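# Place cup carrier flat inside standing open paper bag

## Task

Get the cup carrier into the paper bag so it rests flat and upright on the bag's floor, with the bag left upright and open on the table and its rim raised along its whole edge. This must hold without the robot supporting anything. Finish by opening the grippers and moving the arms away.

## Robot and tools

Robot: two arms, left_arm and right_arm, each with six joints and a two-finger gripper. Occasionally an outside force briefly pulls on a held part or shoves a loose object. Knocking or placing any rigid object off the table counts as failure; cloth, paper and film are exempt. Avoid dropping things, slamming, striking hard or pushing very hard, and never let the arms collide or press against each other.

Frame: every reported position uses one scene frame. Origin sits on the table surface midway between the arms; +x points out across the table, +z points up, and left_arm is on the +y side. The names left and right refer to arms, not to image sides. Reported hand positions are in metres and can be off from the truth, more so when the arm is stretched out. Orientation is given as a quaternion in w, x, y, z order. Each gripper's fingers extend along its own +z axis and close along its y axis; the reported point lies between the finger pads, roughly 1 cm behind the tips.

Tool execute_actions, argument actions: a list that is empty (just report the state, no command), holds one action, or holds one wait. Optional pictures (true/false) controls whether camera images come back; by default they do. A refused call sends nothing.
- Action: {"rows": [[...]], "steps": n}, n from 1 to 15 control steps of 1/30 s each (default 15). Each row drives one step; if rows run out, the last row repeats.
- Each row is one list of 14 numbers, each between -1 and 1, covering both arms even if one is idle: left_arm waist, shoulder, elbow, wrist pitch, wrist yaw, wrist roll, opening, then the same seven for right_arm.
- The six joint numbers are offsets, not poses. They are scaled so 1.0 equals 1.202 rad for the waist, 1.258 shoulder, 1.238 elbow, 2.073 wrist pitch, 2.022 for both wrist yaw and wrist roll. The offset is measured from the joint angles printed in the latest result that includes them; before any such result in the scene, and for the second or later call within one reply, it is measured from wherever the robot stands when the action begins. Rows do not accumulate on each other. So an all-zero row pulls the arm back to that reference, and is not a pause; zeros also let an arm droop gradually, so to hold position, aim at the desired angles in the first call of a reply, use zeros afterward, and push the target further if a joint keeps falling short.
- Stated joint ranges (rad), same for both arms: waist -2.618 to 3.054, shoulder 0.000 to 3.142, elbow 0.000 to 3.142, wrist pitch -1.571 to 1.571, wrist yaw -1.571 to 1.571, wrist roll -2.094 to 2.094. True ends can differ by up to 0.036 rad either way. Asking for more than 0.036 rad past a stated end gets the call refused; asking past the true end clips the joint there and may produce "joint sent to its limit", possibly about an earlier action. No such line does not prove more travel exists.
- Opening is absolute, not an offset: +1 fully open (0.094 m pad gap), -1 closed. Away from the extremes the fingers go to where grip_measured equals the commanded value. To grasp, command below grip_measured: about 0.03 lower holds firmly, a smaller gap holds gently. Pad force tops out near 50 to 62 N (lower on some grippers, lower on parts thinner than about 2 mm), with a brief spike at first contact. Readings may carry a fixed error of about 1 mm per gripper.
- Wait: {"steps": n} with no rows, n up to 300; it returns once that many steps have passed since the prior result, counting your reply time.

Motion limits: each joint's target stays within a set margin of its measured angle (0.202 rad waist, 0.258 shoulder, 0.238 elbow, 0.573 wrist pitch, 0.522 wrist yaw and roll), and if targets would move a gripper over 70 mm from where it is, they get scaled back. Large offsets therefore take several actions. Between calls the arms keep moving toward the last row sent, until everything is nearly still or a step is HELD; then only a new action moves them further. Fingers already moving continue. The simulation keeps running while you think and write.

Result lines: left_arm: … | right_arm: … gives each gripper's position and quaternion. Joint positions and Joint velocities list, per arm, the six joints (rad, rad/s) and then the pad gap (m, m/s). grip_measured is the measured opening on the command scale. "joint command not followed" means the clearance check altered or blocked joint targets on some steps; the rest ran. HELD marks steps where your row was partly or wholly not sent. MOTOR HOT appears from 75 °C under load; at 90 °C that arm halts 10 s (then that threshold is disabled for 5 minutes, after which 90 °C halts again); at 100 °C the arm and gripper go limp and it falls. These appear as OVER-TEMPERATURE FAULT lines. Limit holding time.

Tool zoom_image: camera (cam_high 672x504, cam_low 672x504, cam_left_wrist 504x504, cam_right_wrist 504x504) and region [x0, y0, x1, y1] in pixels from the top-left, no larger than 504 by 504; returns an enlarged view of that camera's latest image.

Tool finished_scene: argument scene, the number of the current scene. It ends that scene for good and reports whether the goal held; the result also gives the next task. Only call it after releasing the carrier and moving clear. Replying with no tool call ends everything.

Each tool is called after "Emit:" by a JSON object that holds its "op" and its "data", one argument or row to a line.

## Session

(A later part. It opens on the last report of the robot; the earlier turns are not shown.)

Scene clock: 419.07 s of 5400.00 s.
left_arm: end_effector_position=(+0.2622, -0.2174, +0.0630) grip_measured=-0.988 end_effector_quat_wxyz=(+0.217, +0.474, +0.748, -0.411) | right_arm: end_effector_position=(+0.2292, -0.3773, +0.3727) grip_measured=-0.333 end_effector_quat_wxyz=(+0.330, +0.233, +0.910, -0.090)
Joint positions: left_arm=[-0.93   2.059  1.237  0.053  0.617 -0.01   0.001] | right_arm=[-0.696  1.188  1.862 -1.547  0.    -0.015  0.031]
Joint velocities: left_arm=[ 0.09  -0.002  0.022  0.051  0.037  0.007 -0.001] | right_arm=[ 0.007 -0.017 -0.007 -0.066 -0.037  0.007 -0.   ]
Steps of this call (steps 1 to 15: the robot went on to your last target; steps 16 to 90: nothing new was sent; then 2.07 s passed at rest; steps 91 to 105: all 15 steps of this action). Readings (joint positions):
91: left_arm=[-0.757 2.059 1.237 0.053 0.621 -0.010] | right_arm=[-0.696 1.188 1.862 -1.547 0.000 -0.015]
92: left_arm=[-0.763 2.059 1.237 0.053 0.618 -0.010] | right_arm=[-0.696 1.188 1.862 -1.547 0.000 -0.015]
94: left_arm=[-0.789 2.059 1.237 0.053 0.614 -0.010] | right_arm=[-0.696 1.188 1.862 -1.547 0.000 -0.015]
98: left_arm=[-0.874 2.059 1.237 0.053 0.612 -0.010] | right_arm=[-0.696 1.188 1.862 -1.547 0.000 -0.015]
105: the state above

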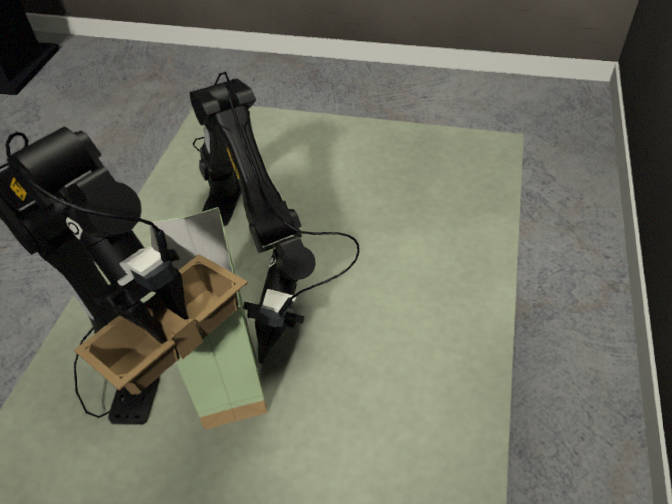

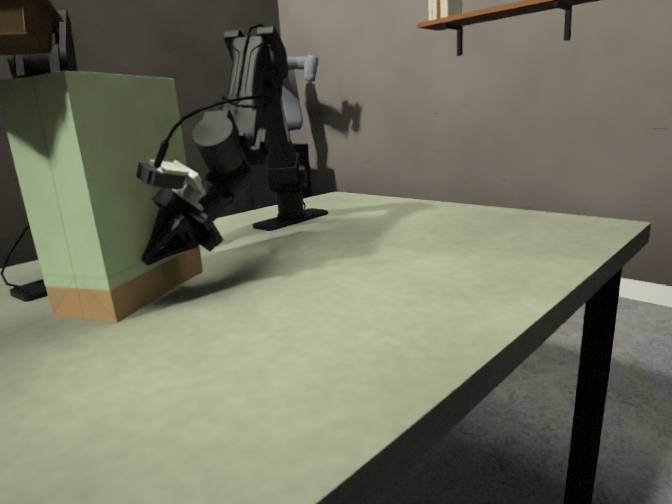

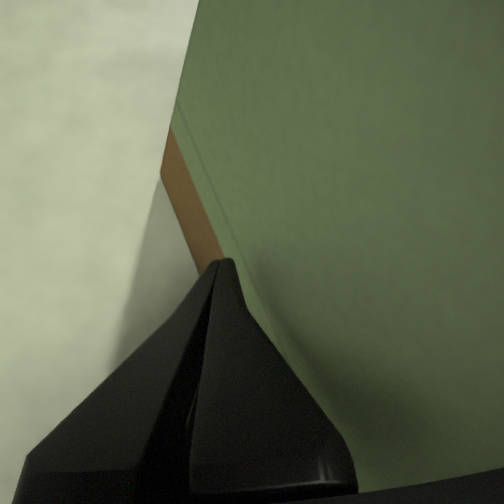

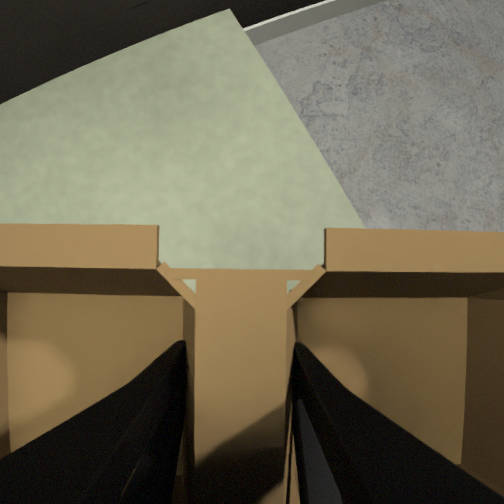

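Emit:
{"op": "execute_actions", "data": {
  "actions": [
    {"rows":[[0.05,0,0,0,0,0,-1,0,-0.03,-0.01,0,0,0,-0.38],[0.1,0,0,0,0,0,-1,0,-0.06,-0.03,0,0,0,-0.38],[0.15,0,0,0,0,0,-1,0.05,-0.09,-0.06,0,0,0,-0.38],[0.2,0,0,0,0,0,-1,0.1,-0.12,-0.09,0,0,0,-0.38],[0.25,0,0,0,0,0,-1,0.16,-0.15,-0.11,0,0,0,-0.38],[0.3,0,0,0,0,0,-1,0.22,-0.15,-0.125,0,0,0,-0.38],[0.35,0,0,0,0,0,-1,0.28,-0.15,-0.125,0,0,0,-0.38],[0.4,0,0,0,0,0,-1,0.34,-0.15,-0.125,0,0,0,-0.38],[0.45,0,0,0,0,0,-1,0.4,-0.15,-0.125,0,0,0,-0.38],[0.5,0,0,0,0,0,-1,0.46,-0.15,-0.125,0,0,0,-0.38],[0.5,0,0,0,0,0,-1,0.52,-0.15,-0.125,0,0,0,-0.38],[0.5,0,0,0,0,0,-1,0.58,-0.15,-0.125,0,0,0,-0.38],[0.5,0,0,0,0,0,-1,0.64,-0.15,-0.125,0,0,0,-0.38],[0.5,0,0,0,0,0,-1,0.7,-0.15,-0.125,0,0,0,-0.38]]}
  ],
  "pictures": false
}}

Emit:
{"op": "execute_actions", "data": {
  "actions": [
    {"steps":15}
  ]
}}

Scene clock: 430.33 s of 5400.00 s.
left_arm: end_effector_position=(+0.4816, +0.0143, +0.0619) grip_measured=-0.988 end_effector_quat_wxyz=(+0.334, +0.221, +0.859, -0.319) | right_arm: end_effector_position=(+0.2082, -0.2121, +0.3647) grip_measured=-0.333 end_effector_quat_wxyz=(+0.360, -0.127, +0.923, +0.045)
Joint positions: left_arm=[-0.311  2.059  1.237  0.053  0.602 -0.01   0.001] | right_arm=[ 0.078  1.003  1.723 -1.548 -0.003 -0.015  0.031]
Joint velocities: left_arm=[ 0.842  0.007 -0.012 -0.037 -0.271  0.007 -0.001] | right_arm=[ 1.287  0.007 -0.032 -0.037 -0.051 -0.081  0.001]
Steps of this call (steps 1 to 15: the robot went on to your last target; steps 16 to 90: nothing new was sent; then 7.77 s passed at rest; steps 91 to 105: all 15 steps of this action). Readings (joint positions):
91: left_arm=[-0.918 2.059 1.237 0.053 0.618 -0.010] | right_arm=[-0.696 1.187 1.862 -1.547 0.000 -0.015]
92: left_arm=[-0.906 2.059 1.237 0.053 0.620 -0.010] | right_arm=[-0.696 1.180 1.856 -1.544 0.000 -0.015]
94: left_arm=[-0.850 2.059 1.237 0.053 0.626 -0.010] | right_arm=[-0.657 1.137 1.810 -1.534 0.007 -0.015]
98: left_arm=[-0.658 2.059 1.237 0.053 0.623 -0.010] | right_arm=[-0.408 1.024 1.730 -1.547 0.005 -0.015]
105: the state above

Scene clock: 430.83 s of 5400.00 s.
left_arm: end_effector_position=(+0.4766, +0.0041, +0.0619) grip_measured=-0.988 end_effector_quat_wxyz=(+0.330, +0.230, +0.857, -0.323) | right_arm: end_effector_position=(+0.2050, -0.2014, +0.3643) grip_measured=-0.333 end_effector_quat_wxyz=(+0.358, -0.154, +0.919, +0.056)
Joint positions: left_arm=[-0.333  2.059  1.237  0.053  0.602 -0.01   0.001] | right_arm=[ 0.134  1.003  1.721 -1.548 -0.005 -0.015  0.031]
Joint velocities: left_arm=[ 0.017 -0.002  0.007 -0.007  0.022  0.022  0.001] | right_arm=[-0.002  0.002  0.007 -0.022  0.007  0.022  0.001]
Steps of this call (steps 1 to 15: the robot went on to your last target). Readings (joint positions):
1: left_arm=[-0.290 2.059 1.237 0.053 0.596 -0.010] | right_arm=[0.109 1.003 1.722 -1.548 -0.005 -0.015]
2: left_arm=[-0.281 2.059 1.237 0.053 0.593 -0.010] | right_arm=[0.124 1.003 1.721 -1.548 -0.005 -0.015]
4: left_arm=[-0.288 2.059 1.237 0.053 0.591 -0.010] | right_arm=[0.133 1.003 1.721 -1.548 -0.005 -0.015]
8: left_arm=[-0.326 2.059 1.237 0.053 0.598 -0.010] | right_arm=[0.134 1.003 1.721 -1.548 -0.005 -0.015]
15: the state above

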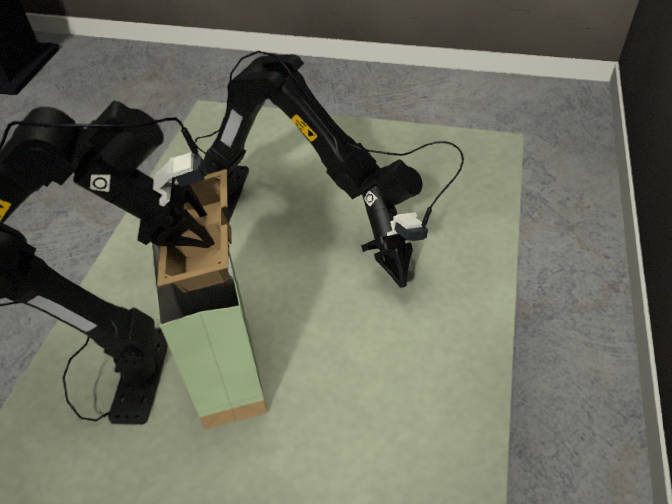

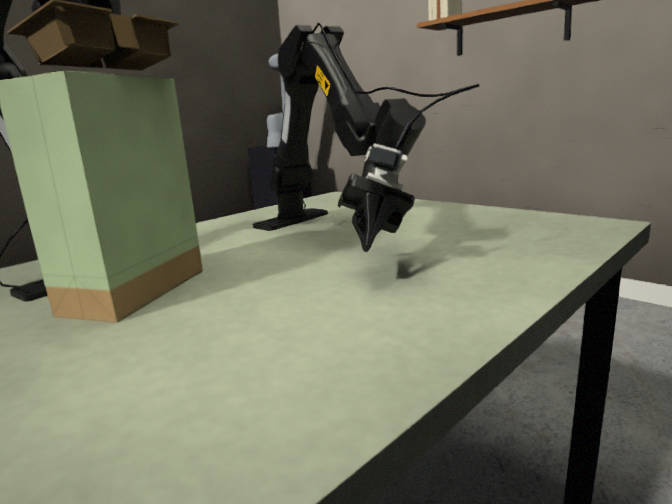

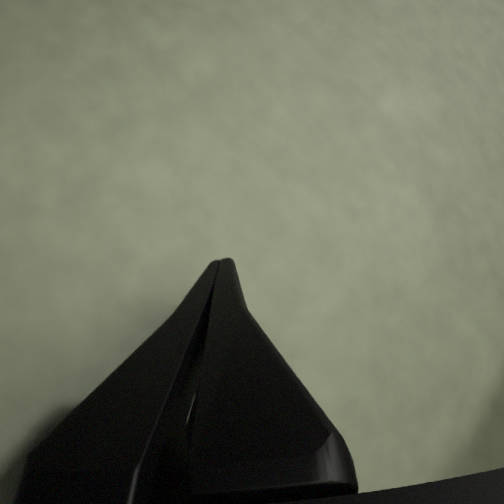

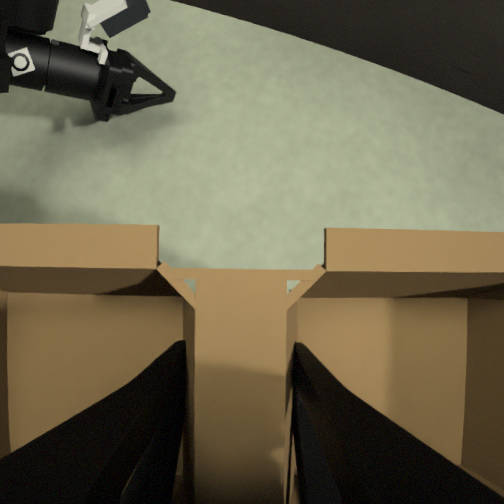

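Emit:
{"op": "execute_actions", "data": {
  "actions": [
    {"rows":[[0,0,0,0,0,0,-1,-0.12,0,-0.05,0,0,0,-0.38]]}
  ]
}}

Emit:
{"op": "zoom_image", "data": {
  "camera": "cam_high",
  "region": [90,120,330,360]
}}

Emit:
{"op": "zoom_image", "data": {
  "camera": "cam_low",
  "region": [0,0,240,150]
}}

Scene clock: 438.17 s of 5400.00 s.
left_arm: end_effector_position=(+0.4767, +0.0042, +0.0619) grip_measured=-0.988 end_effector_quat_wxyz=(+0.330, +0.230, +0.857, -0.323) | right_arm: end_effector_position=(+0.2125, -0.2254, +0.3484) grip_measured=-0.333 end_effector_quat_wxyz=(+0.337, -0.093, +0.936, +0.031)
Joint positions: left_arm=[-0.333  2.059  1.237  0.053  0.602 -0.01   0.001] | right_arm=[ 0.001  1.003  1.67  -1.546 -0.007 -0.015  0.031]
Joint velocities: left_arm=[-0.002 -0.022 -0.017 -0.051 -0.081  0.037 -0.001] | right_arm=[ 0.017  0.012 -0.007  0.051  0.051  0.007 -0.001]
Steps of this call (steps 1 to 15: the robot went on to your last target; steps 16 to 90: nothing new was sent; then 3.83 s passed at rest; steps 91 to 105: all 15 steps of this action). Readings (joint positions):
91: left_arm=[-0.333 2.059 1.237 0.053 0.602 -0.010] | right_arm=[0.106 1.003 1.715 -1.546 -0.015 -0.015]
92: left_arm=[-0.333 2.059 1.237 0.053 0.602 -0.010] | right_arm=[0.059 1.003 1.704 -1.545 -0.013 -0.015]
94: left_arm=[-0.333 2.059 1.237 0.053 0.602 -0.010] | right_arm=[0.013 1.003 1.680 -1.546 -0.007 -0.015]
98: left_arm=[-0.333 2.059 1.237 0.053 0.602 -0.010] | right_arm=[0.002 1.003 1.670 -1.546 -0.007 -0.015]
105: the state above

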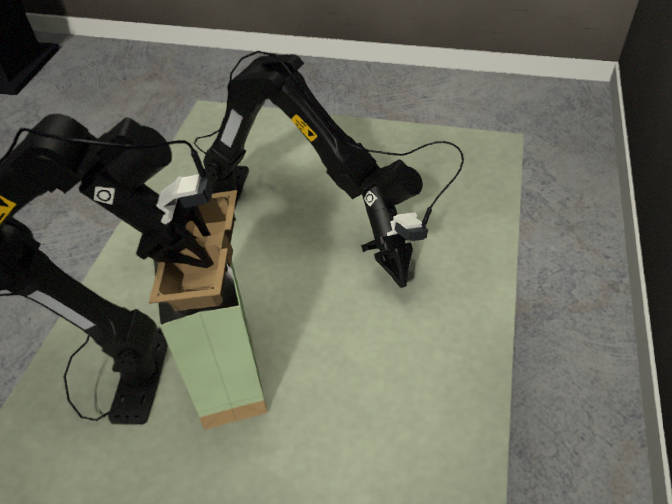

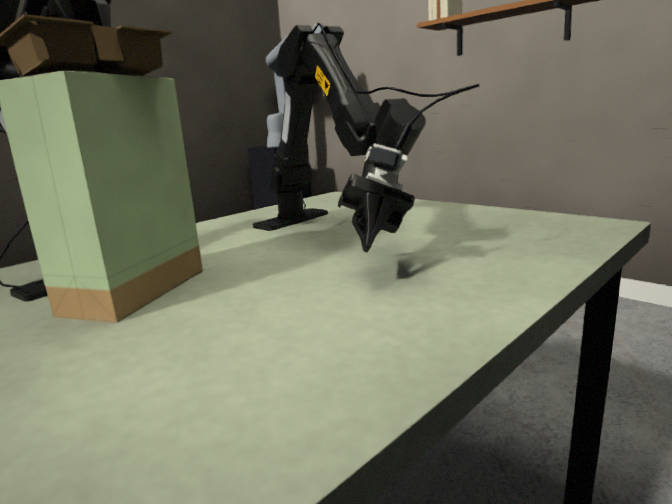

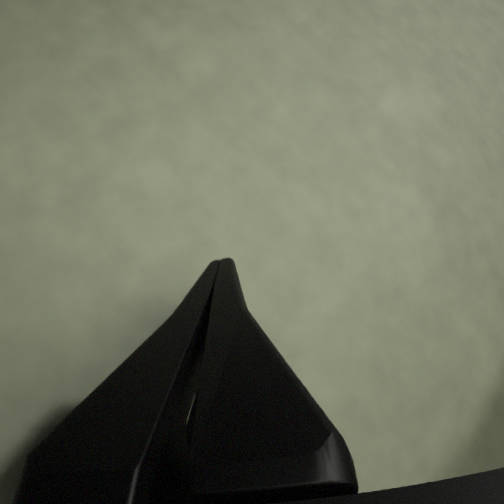

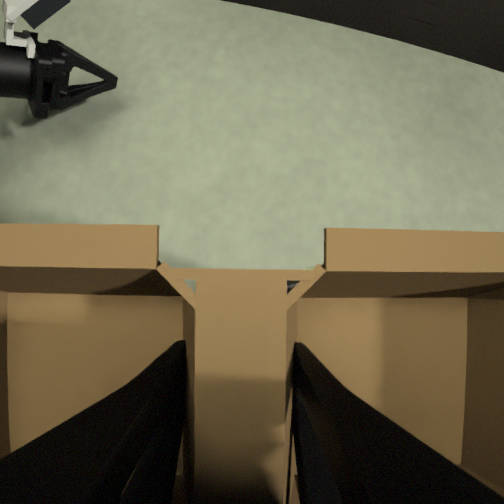

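Region (90, 120, 330, 360) of cam_high's 672x504 image, scaled by 2.100, with more detail than that image has.

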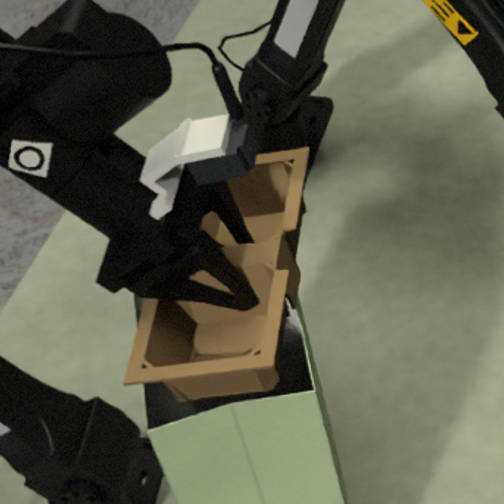

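Region (0, 0, 240, 150) of cam_low's 672x504 image, scaled by 2.100, with more detail than that image has; it fills the top 315 rows of this view, and the rest is white.

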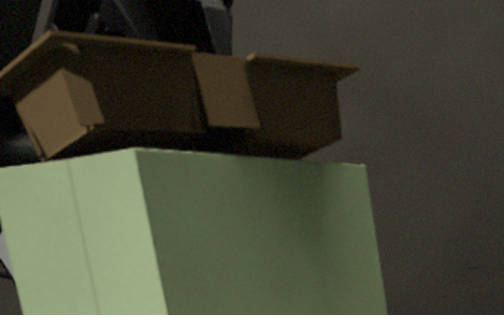

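Emit:
{"op": "execute_actions", "data": {
  "actions": [
    {"rows":[[0,0,0,0,0,0,-1,-0.03,-0.01,0,0,-0.03,-0.03,-0.38],[0,0,0,0,0,0,-1,-0.06,-0.02,0,0,-0.05,-0.06,-0.38],[0,0,0,0,0,0,-1,-0.09,-0.03,0,0,-0.07,-0.09,-0.38],[0,0,0,0,0,0,-1,-0.12,-0.03,0,0,-0.09,-0.12,-0.38],[0,0,0,0,0,0,-1,-0.15,-0.03,0,0,-0.115,-0.155,-0.38]]}
  ]
}}

Emit:
{"op": "zoom_image", "data": {
  "camera": "cam_high",
  "region": [90,120,330,360]
}}

Scene clock: 456.57 s of 5400.00 s.
left_arm: end_effector_position=(+0.4768, +0.0043, +0.0618) grip_measured=-0.988 end_effector_quat_wxyz=(+0.330, +0.230, +0.857, -0.322) | right_arm: end_effector_position=(+0.2086, -0.2212, +0.3547) grip_measured=-0.333 end_effector_quat_wxyz=(+0.357, -0.182, +0.915, +0.049)
Joint positions: left_arm=[-0.333  2.059  1.237  0.053  0.601 -0.01   0.001] | right_arm=[-0.168  0.984  1.67  -1.546 -0.214 -0.301  0.031]
Joint velocities: left_arm=[-0.022 -0.007 -0.002  0.007  0.037 -0.022  0.001] | right_arm=[-0.007 -0.012 -0.007  0.007 -0.139 -0.227 -0.001]
Steps of this call (steps 1 to 15: the robot went on to your last target; steps 16 to 90: nothing new was sent; then 14.90 s passed at rest; steps 91 to 105: all 15 steps of this action). Readings (joint positions):
91: left_arm=[-0.333 2.059 1.237 0.053 0.601 -0.010] | right_arm=[-0.004 1.003 1.670 -1.546 -0.016 -0.023]
92: left_arm=[-0.333 2.059 1.237 0.053 0.601 -0.010] | right_arm=[-0.021 1.003 1.670 -1.546 -0.032 -0.042]
94: left_arm=[-0.333 2.059 1.237 0.053 0.601 -0.010] | right_arm=[-0.079 0.999 1.670 -1.546 -0.077 -0.102]
98: left_arm=[-0.333 2.059 1.237 0.053 0.601 -0.010] | right_arm=[-0.162 0.987 1.670 -1.546 -0.162 -0.229]
105: the state above

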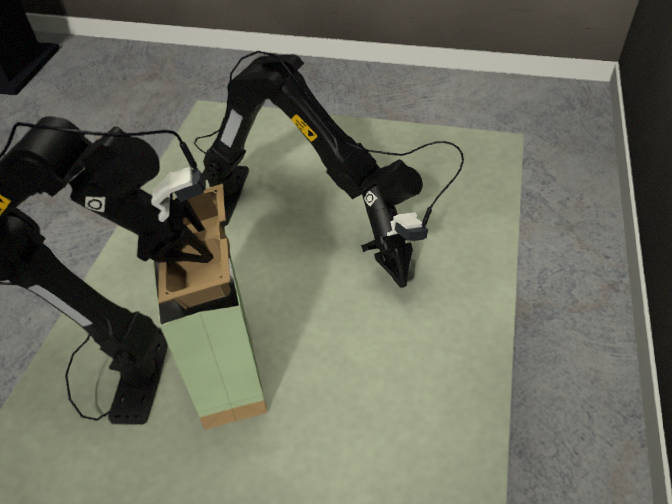

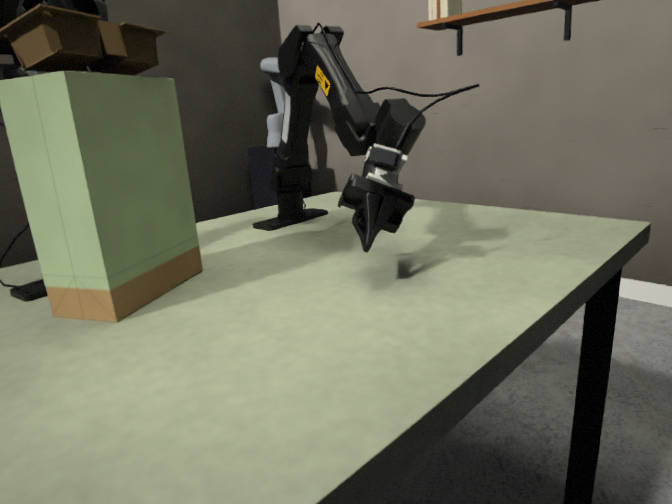

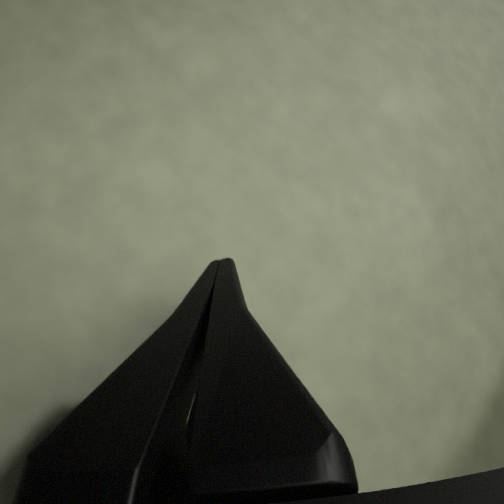

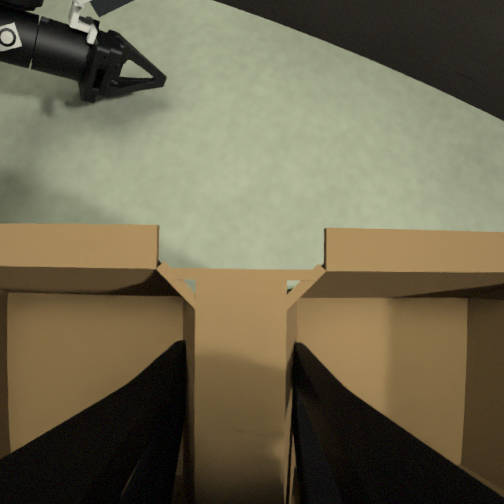

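Region (90, 120, 330, 360) of cam_high's 672x504 image, scaled by 2.100, with more detail than that image has.

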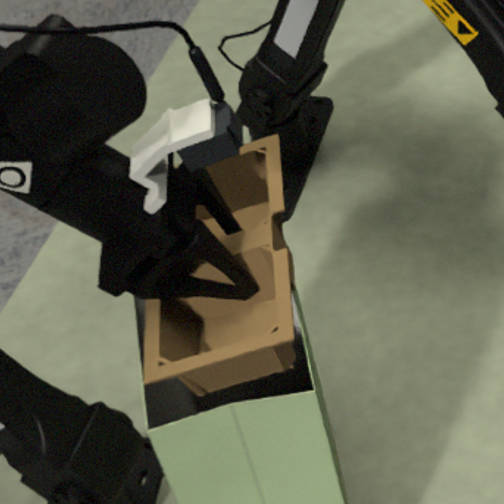

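Emit:
{"op": "execute_actions", "data": {
  "actions": [
    {"rows":[[0,0,0,0,0,0,-1,0.03,-0.02,0,0,0,0,-0.38],[0,0,0,0,0,0,-1,0.05,-0.035,0,0,0,0,-0.38],[0,0,0,0,0,0,-1,0.05,-0.035,-0.02,0,0,0,-0.38],[0,0,0,0,0,0,-1,0.05,-0.035,-0.04,0,0,-0.01,-0.38],[0,0,0,0,0,0,-1,0.05,-0.035,-0.06,0,0,-0.02,-0.38],[0,0,0,0,0,0,-1,0.05,-0.035,-0.085,0,0,-0.02,-0.38]]}
  ]
}}

Emit:
{"op": "zoom_image", "data": {
  "camera": "cam_high",
  "region": [90,120,330,360]
}}

Emit:
{"op": "zoom_image", "data": {
  "camera": "cam_low",
  "region": [0,0,240,150]
}}

Scene clock: 479.67 s of 5400.00 s.
left_arm: end_effector_position=(+0.4769, +0.0044, +0.0617) grip_measured=-0.988 end_effector_quat_wxyz=(+0.331, +0.230, +0.857, -0.322) | right_arm: end_effector_position=(+0.1991, -0.2119, +0.3302) grip_measured=-0.333 end_effector_quat_wxyz=(+0.327, -0.217, +0.918, +0.060)
Joint positions: left_arm=[-0.333  2.059  1.237  0.053  0.6   -0.01   0.001] | right_arm=[-0.119  0.951  1.575 -1.548 -0.218 -0.331  0.031]
Joint velocities: left_arm=[-0.032  0.012 -0.032 -0.007  0.051  0.051  0.   ] | right_arm=[-0.007  0.002 -0.002  0.007 -0.022 -0.022 -0.001]
Steps of this call (steps 1 to 30: the robot went on to your last target; steps 31 to 90: nothing new was sent; then 19.60 s passed at rest; steps 91 to 105: all 15 steps of this action). Readings (joint positions):
91: left_arm=[-0.333 2.059 1.237 0.053 0.601 -0.010] | right_arm=[-0.163 0.984 1.670 -1.546 -0.223 -0.318]
92: left_arm=[-0.333 2.059 1.237 0.053 0.601 -0.010] | right_arm=[-0.149 0.982 1.670 -1.546 -0.220 -0.316]
94: left_arm=[-0.333 2.059 1.237 0.053 0.600 -0.010] | right_arm=[-0.126 0.972 1.661 -1.545 -0.220 -0.315]
98: left_arm=[-0.333 2.059 1.237 0.053 0.600 -0.010] | right_arm=[-0.119 0.951 1.596 -1.548 -0.219 -0.325]
105: the state above

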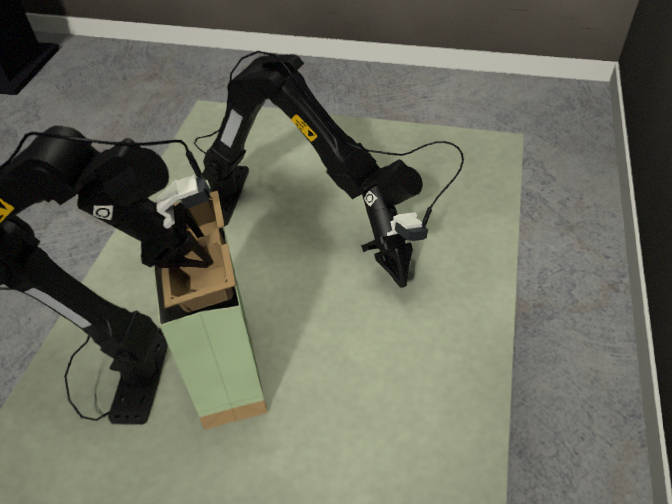

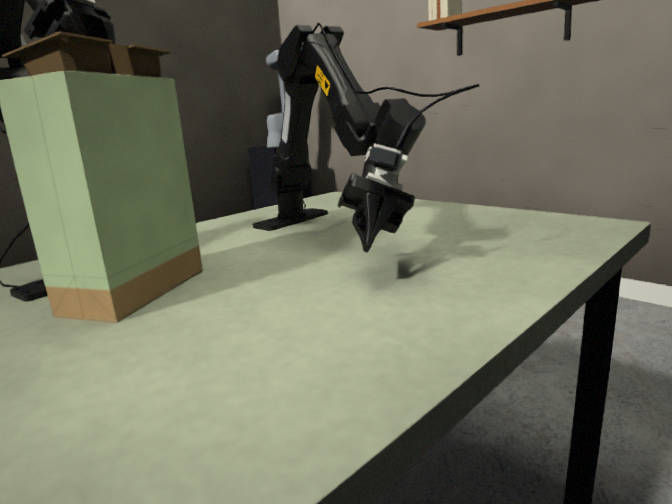

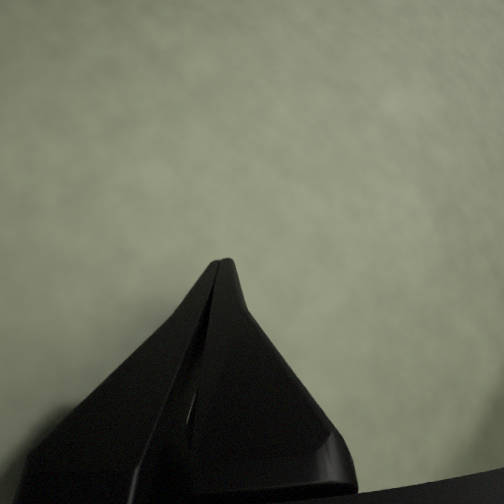

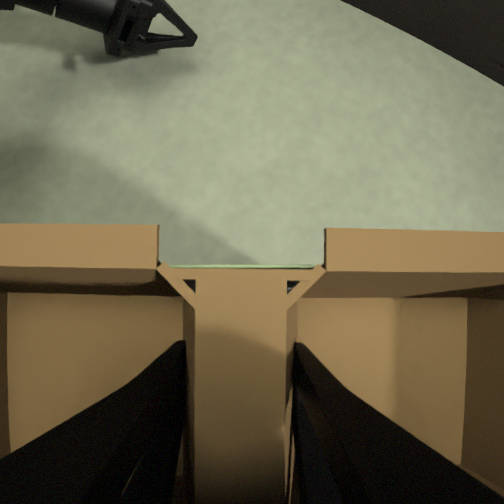

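Region (90, 120, 330, 360) of cam_high's 672x504 image, scaled by 2.100, with more detail than that image has.

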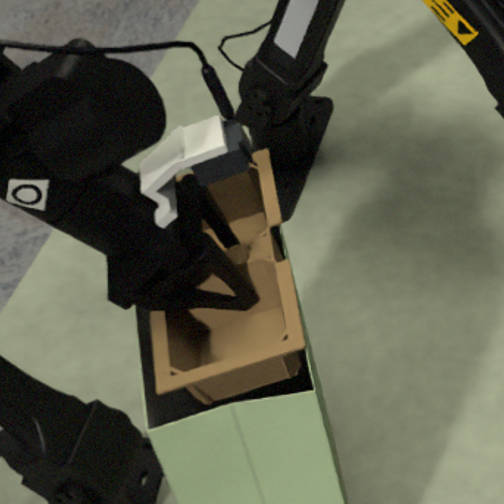

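Region (0, 0, 240, 150) of cam_low's 672x504 image, scaled by 2.100, with more detail than that image has; it fills the top 315 rows of this view, and the rest is white.

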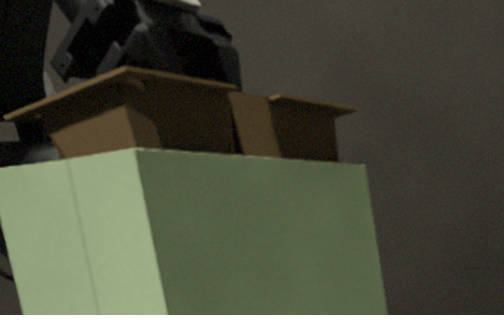

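Emit:
{"op": "execute_actions", "data": {
  "actions": [
    {"rows":[[0,0,0,0,0,0,-1,0,-0.015,-0.01,0,0,0,-0.38],[0,0,0,0,0,0,-1,0,-0.025,-0.02,0,0,0,-0.38],[0,0,0,0,0,0,-1,0.01,-0.025,-0.03,0,0.01,0,-0.38],[0,0,0,0,0,0,-1,0.015,-0.025,-0.045,0,0.015,0,-0.38],[0,0,0,0,0,0,-1,0.02,-0.025,-0.06,0,0.02,0,-0.38],[0,0,0,0,0,0,-1,0.02,-0.025,-0.075,0,0.02,0,-0.38],[0,0,0,0,0,0,-1,0.02,-0.025,-0.09,0,0.02,0,-0.38]]}
  ]
}}

Emit:
{"op": "zoom_image", "data": {
  "camera": "cam_high",
  "region": [90,120,330,360]
}}

Emit:
{"op": "zoom_image", "data": {
  "camera": "cam_low",
  "region": [0,0,240,150]
}}

Scene clock: 495.47 s of 5400.00 s.
left_arm: end_effector_position=(+0.4770, +0.0045, +0.0617) grip_measured=-0.988 end_effector_quat_wxyz=(+0.331, +0.230, +0.857, -0.321) | right_arm: end_effector_position=(+0.1948, -0.2159, +0.3000) grip_measured=-0.333 end_effector_quat_wxyz=(+0.285, -0.218, +0.932, +0.052)
Joint positions: left_arm=[-0.333  2.059  1.237  0.053  0.599 -0.01   0.001] | right_arm=[-0.106  0.935  1.472 -1.547 -0.184 -0.332  0.031]
Joint velocities: left_arm=[-0.007 -0.002 -0.022  0.022 -0.022 -0.051 -0.   ] | right_arm=[-0.002  0.017 -0.002  0.051 -0.022 -0.051  0.   ]
Steps of this call (steps 1 to 15: the robot went on to your last target; steps 16 to 90: nothing new was sent; then 12.30 s passed at rest; steps 91 to 105: all 15 steps of this action). Readings (joint positions):
91: left_arm=[-0.333 2.059 1.237 0.053 0.600 -0.010] | right_arm=[-0.119 0.951 1.575 -1.548 -0.218 -0.332]
92: left_arm=[-0.333 2.059 1.237 0.053 0.599 -0.010] | right_arm=[-0.119 0.951 1.575 -1.548 -0.218 -0.332]
94: left_arm=[-0.333 2.059 1.237 0.053 0.599 -0.010] | right_arm=[-0.117 0.946 1.562 -1.546 -0.211 -0.332]
98: left_arm=[-0.333 2.059 1.237 0.053 0.599 -0.010] | right_arm=[-0.107 0.935 1.497 -1.547 -0.194 -0.332]
105: the state above

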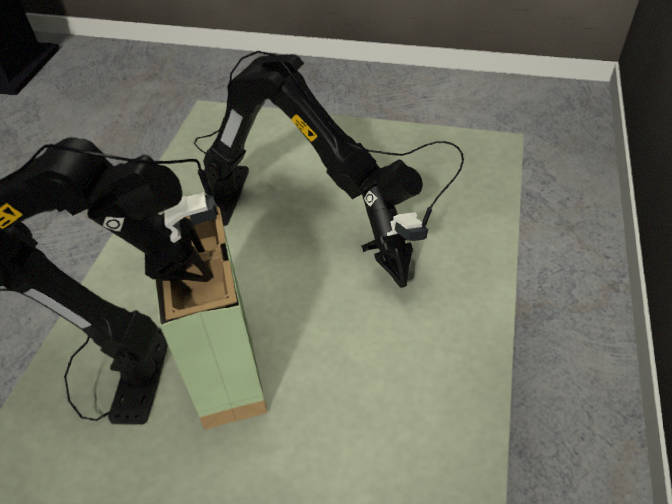

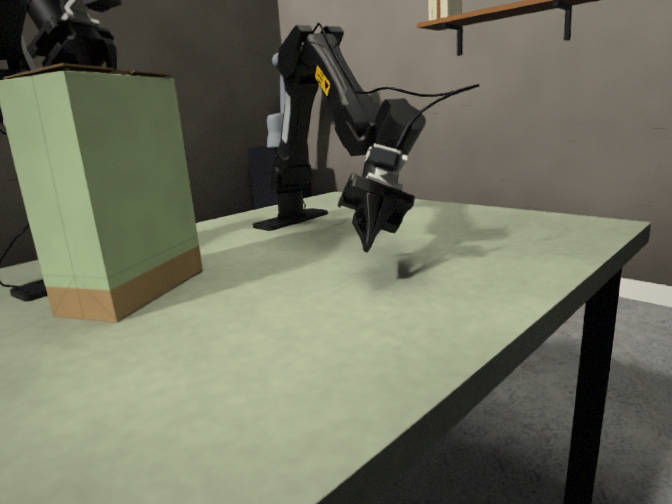

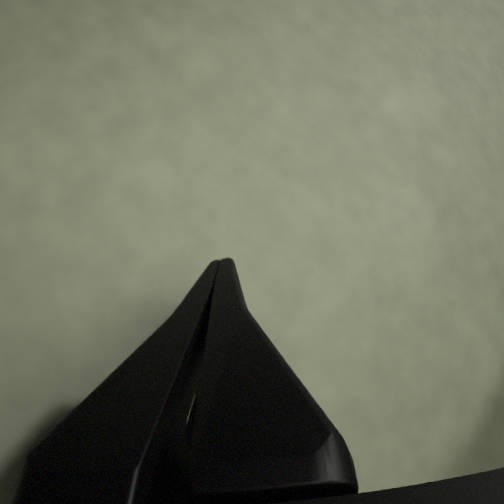

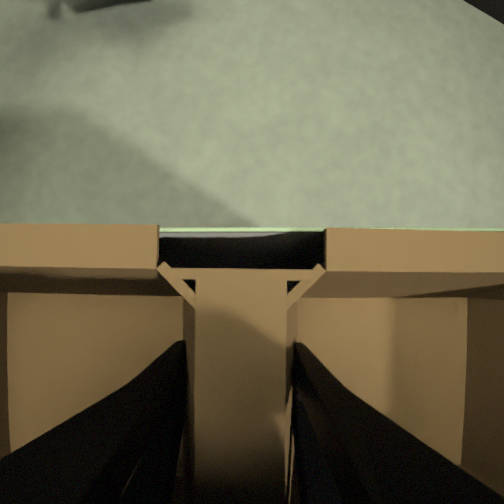

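Region (90, 120, 330, 360) of cam_high's 672x504 image, scaled by 2.100, with more detail than that image has.

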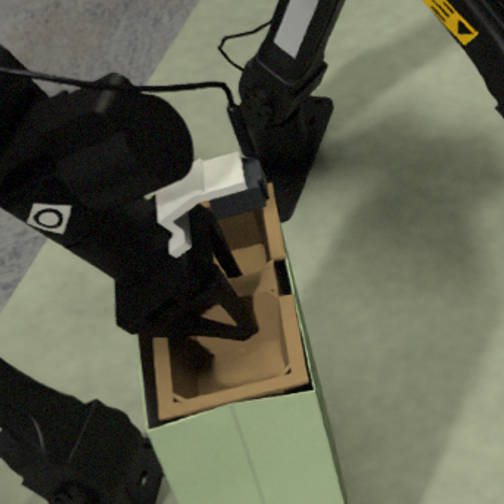

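Region (0, 0, 240, 150) of cam_low's 672x504 image, scaled by 2.100, with more detail than that image has; it fills the top 315 rows of this view, and the rest is white.

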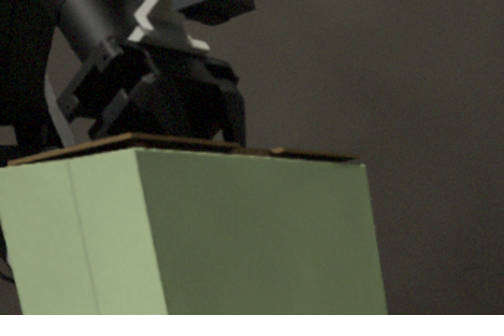

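Emit:
{"op": "execute_actions", "data": {
  "actions": [
    {"rows":[[0,0,0,0,0,0,-1,0,-0.02,-0.01,0,0,0,-0.38],[0,0,0,0,0,0,-1,0,-0.03,-0.02,0,0,0,-0.38],[0,0,0,0,0,0,-1,0,-0.04,-0.03,0,0,0,-0.38],[0,0,0,0,0,0,-1,0,-0.045,-0.04,0,0,0,-0.38],[0,0,0,0,0,0,-1,0,-0.05,-0.05,0.005,0,0,-0.38],[0,0,0,0,0,0,-1,0,-0.055,-0.06,0.01,0,0,-0.38],[0,0,0,0,0,0,-1,0,-0.06,-0.07,0.015,0,0,-0.38],[0,0,0,0,0,0,-1,0,-0.065,-0.08,0.02,0,0,-0.38],[0,0,0,0,0,0,-1,0,-0.065,-0.09,0.025,0,0,-0.38],[0,0,0,0,0,0,-1,0,-0.065,-0.105,0.03,0,0,-0.38]]}
  ]
}}

Emit:
{"op": "zoom_image", "data": {
  "camera": "cam_high",
  "region": [90,120,330,360]
}}

Scene clock: 507.40 s of 5400.00 s.
left_arm: end_effector_position=(+0.4771, +0.0046, +0.0616) grip_measured=-0.988 end_effector_quat_wxyz=(+0.331, +0.229, +0.857, -0.321) | right_arm: end_effector_position=(+0.1909, -0.2165, +0.2833) grip_measured=-0.333 end_effector_quat_wxyz=(+0.291, -0.218, +0.930, +0.050)
Joint positions: left_arm=[-0.333  2.059  1.237  0.053  0.598 -0.01   0.001] | right_arm=[-0.106  0.868  1.365 -1.493 -0.182 -0.333  0.031]
Joint velocities: left_arm=[ 0.007 -0.007 -0.032 -0.081  0.007  0.007  0.   ] | right_arm=[-0.002  0.007 -0.002  0.081 -0.051 -0.007 -0.001]
Steps of this call (steps 1 to 15: the robot went on to your last target; steps 16 to 90: nothing new was sent; then 8.43 s passed at rest; steps 91 to 105: all 15 steps of this action). Readings (joint positions):
91: left_arm=[-0.333 2.059 1.237 0.053 0.599 -0.010] | right_arm=[-0.106 0.935 1.472 -1.547 -0.182 -0.332]
92: left_arm=[-0.333 2.059 1.237 0.053 0.599 -0.010] | right_arm=[-0.106 0.933 1.471 -1.547 -0.182 -0.332]
94: left_arm=[-0.333 2.059 1.237 0.053 0.599 -0.010] | right_arm=[-0.106 0.920 1.456 -1.546 -0.182 -0.332]
98: left_arm=[-0.333 2.059 1.237 0.053 0.598 -0.010] | right_arm=[-0.106 0.883 1.411 -1.537 -0.182 -0.332]
105: the state above

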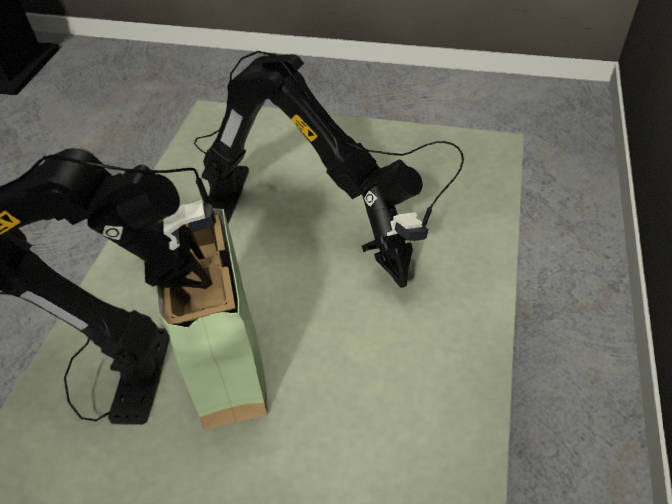

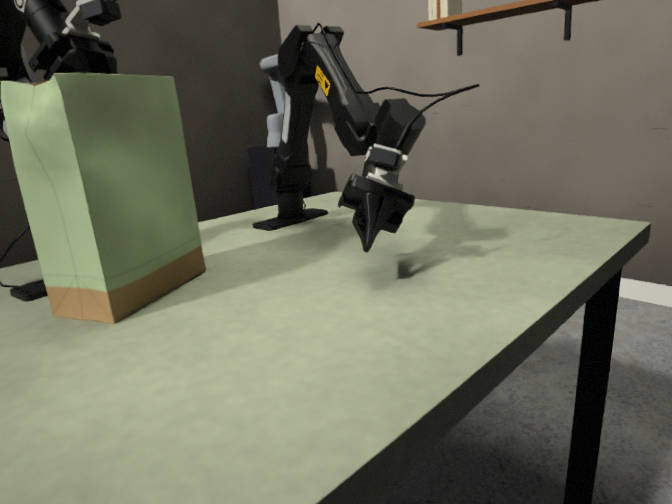

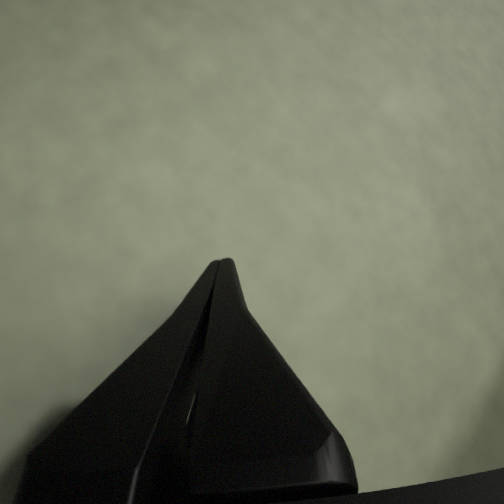

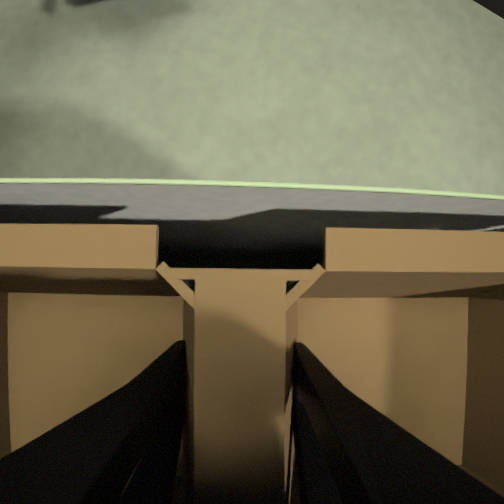

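Region (90, 120, 330, 360) of cam_high's 672x504 image, scaled by 2.100, with more detail than that image has.

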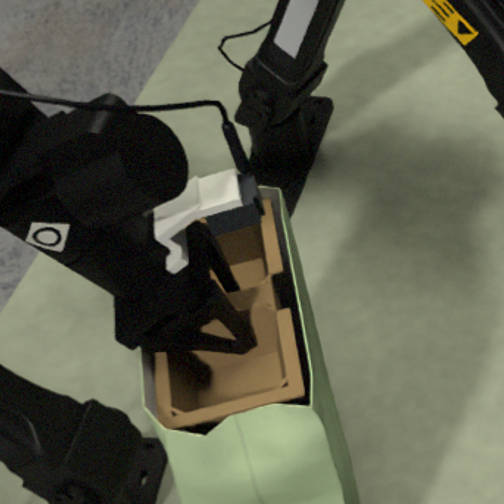

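Emit:
{"op": "execute_actions", "data": {
  "actions": [
    {"rows":[[0,0,0,0,0,0,-1,0.02,0,0,0,0,0,-0.38],[0,0,0,0,0,0,-1,0.035,0,0,0,0,0,-0.38],[0,0,0,0,0,0,-1,0.035,0,0,0,0,0,-0.38],[0,0,0,0,0,0,-1,0.035,-0.007,-0.017,0.006,0,0,-0.38],[0,0,0,0,0,0,-1,0.035,-0.014,-0.034,0.011,0,0,-0.38],[0,0,0,0,0,0,-1,0.035,-0.021,-0.05,0.017,0,0,-0.38],[0,0,0,0,0,0,-1,0.035,-0.028,-0.067,0.022,0,0,-0.38],[0,0,0,0,0,0,-1,0.035,-0.035,-0.083,0.028,0,0,-0.38],[0,0,0,0,0,0,-1,0.035,-0.042,-0.1,0.033,0,0,-0.38],[0,0,0,0,0,0,-1,0.035,-0.049,-0.117,0.039,0,0,-0.38],[0,0,0,0,0,0,-1,0.035,-0.056,-0.133,0.044,0,0,-0.38],[0,0,0,0,0,0,-1,0.035,-0.063,-0.15,0.05,0,0,-0.38],[0,0,0,0,0,0,-1,0.035,-0.07,-0.162,0.057,0,0,-0.38]]}
  ],
  "pictures": false
}}

Emit:
{"op": "execute_actions", "data": {
  "actions": [
    {"steps":10}
  ]
}}

Emit:
{"op": "zoom_image", "data": {
  "camera": "cam_high",
  "region": [90,180,330,440]
}}

Scene clock: 528.67 s of 5400.00 s.
left_arm: end_effector_position=(+0.4772, +0.0047, +0.0616) grip_measured=-0.988 end_effector_quat_wxyz=(+0.331, +0.229, +0.857, -0.321) | right_arm: end_effector_position=(+0.1963, -0.2115, +0.2589) grip_measured=-0.333 end_effector_quat_wxyz=(+0.307, -0.234, +0.921, +0.049)
Joint positions: left_arm=[-0.333  2.059  1.237  0.053  0.597 -0.01   0.001] | right_arm=[-0.074  0.795  1.208 -1.373 -0.176 -0.336  0.031]
Joint velocities: left_arm=[ 0.002 -0.007  0.017 -0.022 -0.037  0.037 -0.001] | right_arm=[ 0.002 -0.125 -0.164  0.198  0.007  0.007 -0.001]
Steps of this call (steps 1 to 15: the robot went on to your last target; steps 16 to 90: nothing new was sent; then 17.77 s passed at rest; steps 91 to 105: all 15 steps of this action). Readings (joint positions):
91: left_arm=[-0.333 2.059 1.237 0.053 0.598 -0.010] | right_arm=[-0.104 0.868 1.365 -1.487 -0.181 -0.333]
92: left_arm=[-0.333 2.059 1.237 0.053 0.598 -0.010] | right_arm=[-0.095 0.868 1.365 -1.487 -0.179 -0.333]
94: left_arm=[-0.333 2.059 1.237 0.053 0.598 -0.010] | right_arm=[-0.080 0.868 1.365 -1.487 -0.177 -0.333]
98: left_arm=[-0.333 2.059 1.237 0.053 0.598 -0.010] | right_arm=[-0.075 0.854 1.322 -1.458 -0.176 -0.333]
105: the state above

Scene clock: 529.00 s of 5400.00 s.
left_arm: end_effector_position=(+0.4772, +0.0047, +0.0616) grip_measured=-0.988 end_effector_quat_wxyz=(+0.331, +0.229, +0.857, -0.321) | right_arm: end_effector_position=(+0.1987, -0.2112, +0.2591) grip_measured=-0.333 end_effector_quat_wxyz=(+0.313, -0.235, +0.919, +0.048)
Joint positions: left_arm=[-0.333  2.059  1.237  0.053  0.597 -0.01   0.001] | right_arm=[-0.074  0.792  1.2   -1.356 -0.176 -0.337  0.031]
Joint velocities: left_arm=[-0.002  0.002  0.007 -0.037  0.022 -0.037 -0.   ] | right_arm=[ 0.012 -0.012  0.012 -0.007 -0.081 -0.007 -0.   ]
Steps of this call (steps 1 to 10: the robot went on to your last target). Readings (joint positions):
1: left_arm=[-0.333 2.059 1.237 0.053 0.597 -0.010] | right_arm=[-0.074 0.793 1.204 -1.367 -0.176 -0.337]
2: left_arm=[-0.333 2.059 1.237 0.053 0.597 -0.010] | right_arm=[-0.074 0.792 1.203 -1.363 -0.176 -0.337]
4: left_arm=[-0.333 2.059 1.237 0.053 0.597 -0.010] | right_arm=[-0.074 0.792 1.201 -1.359 -0.176 -0.337]
8: left_arm=[-0.333 2.059 1.237 0.053 0.597 -0.010] | right_arm=[-0.074 0.792 1.200 -1.356 -0.176 -0.337]
10: the state above

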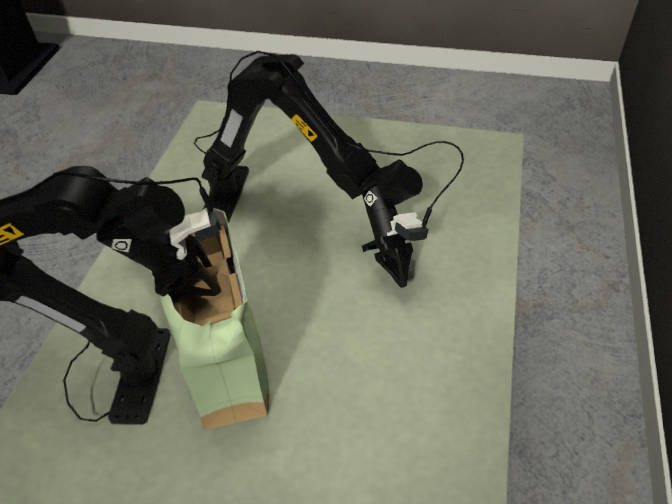

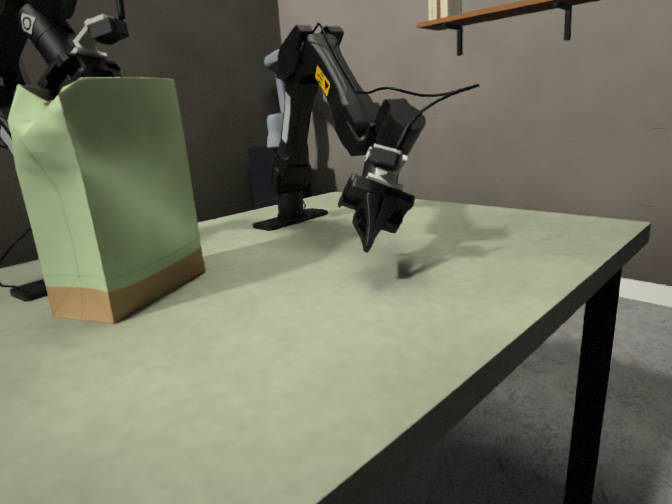

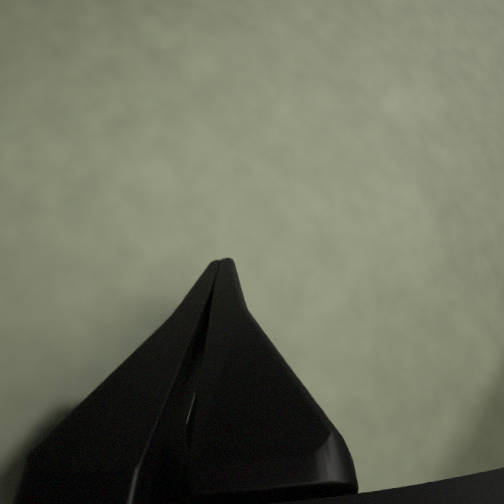

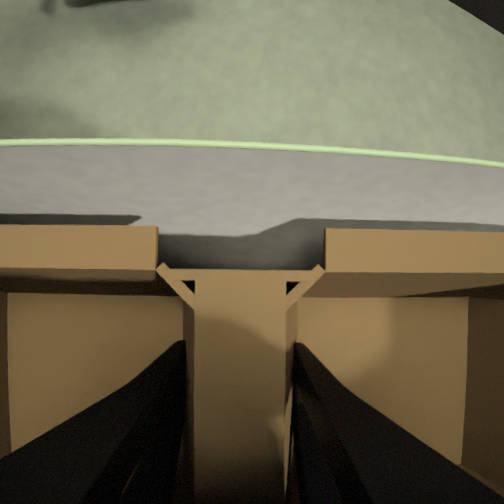

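Region (90, 180, 330, 440) of cam_high's 672x504 image, scaled by 1.938, with more detail than that image has; it fills the left 465 columns of this view, and the rest is white.

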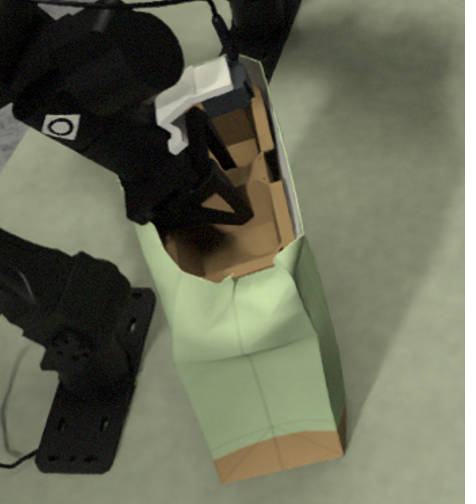

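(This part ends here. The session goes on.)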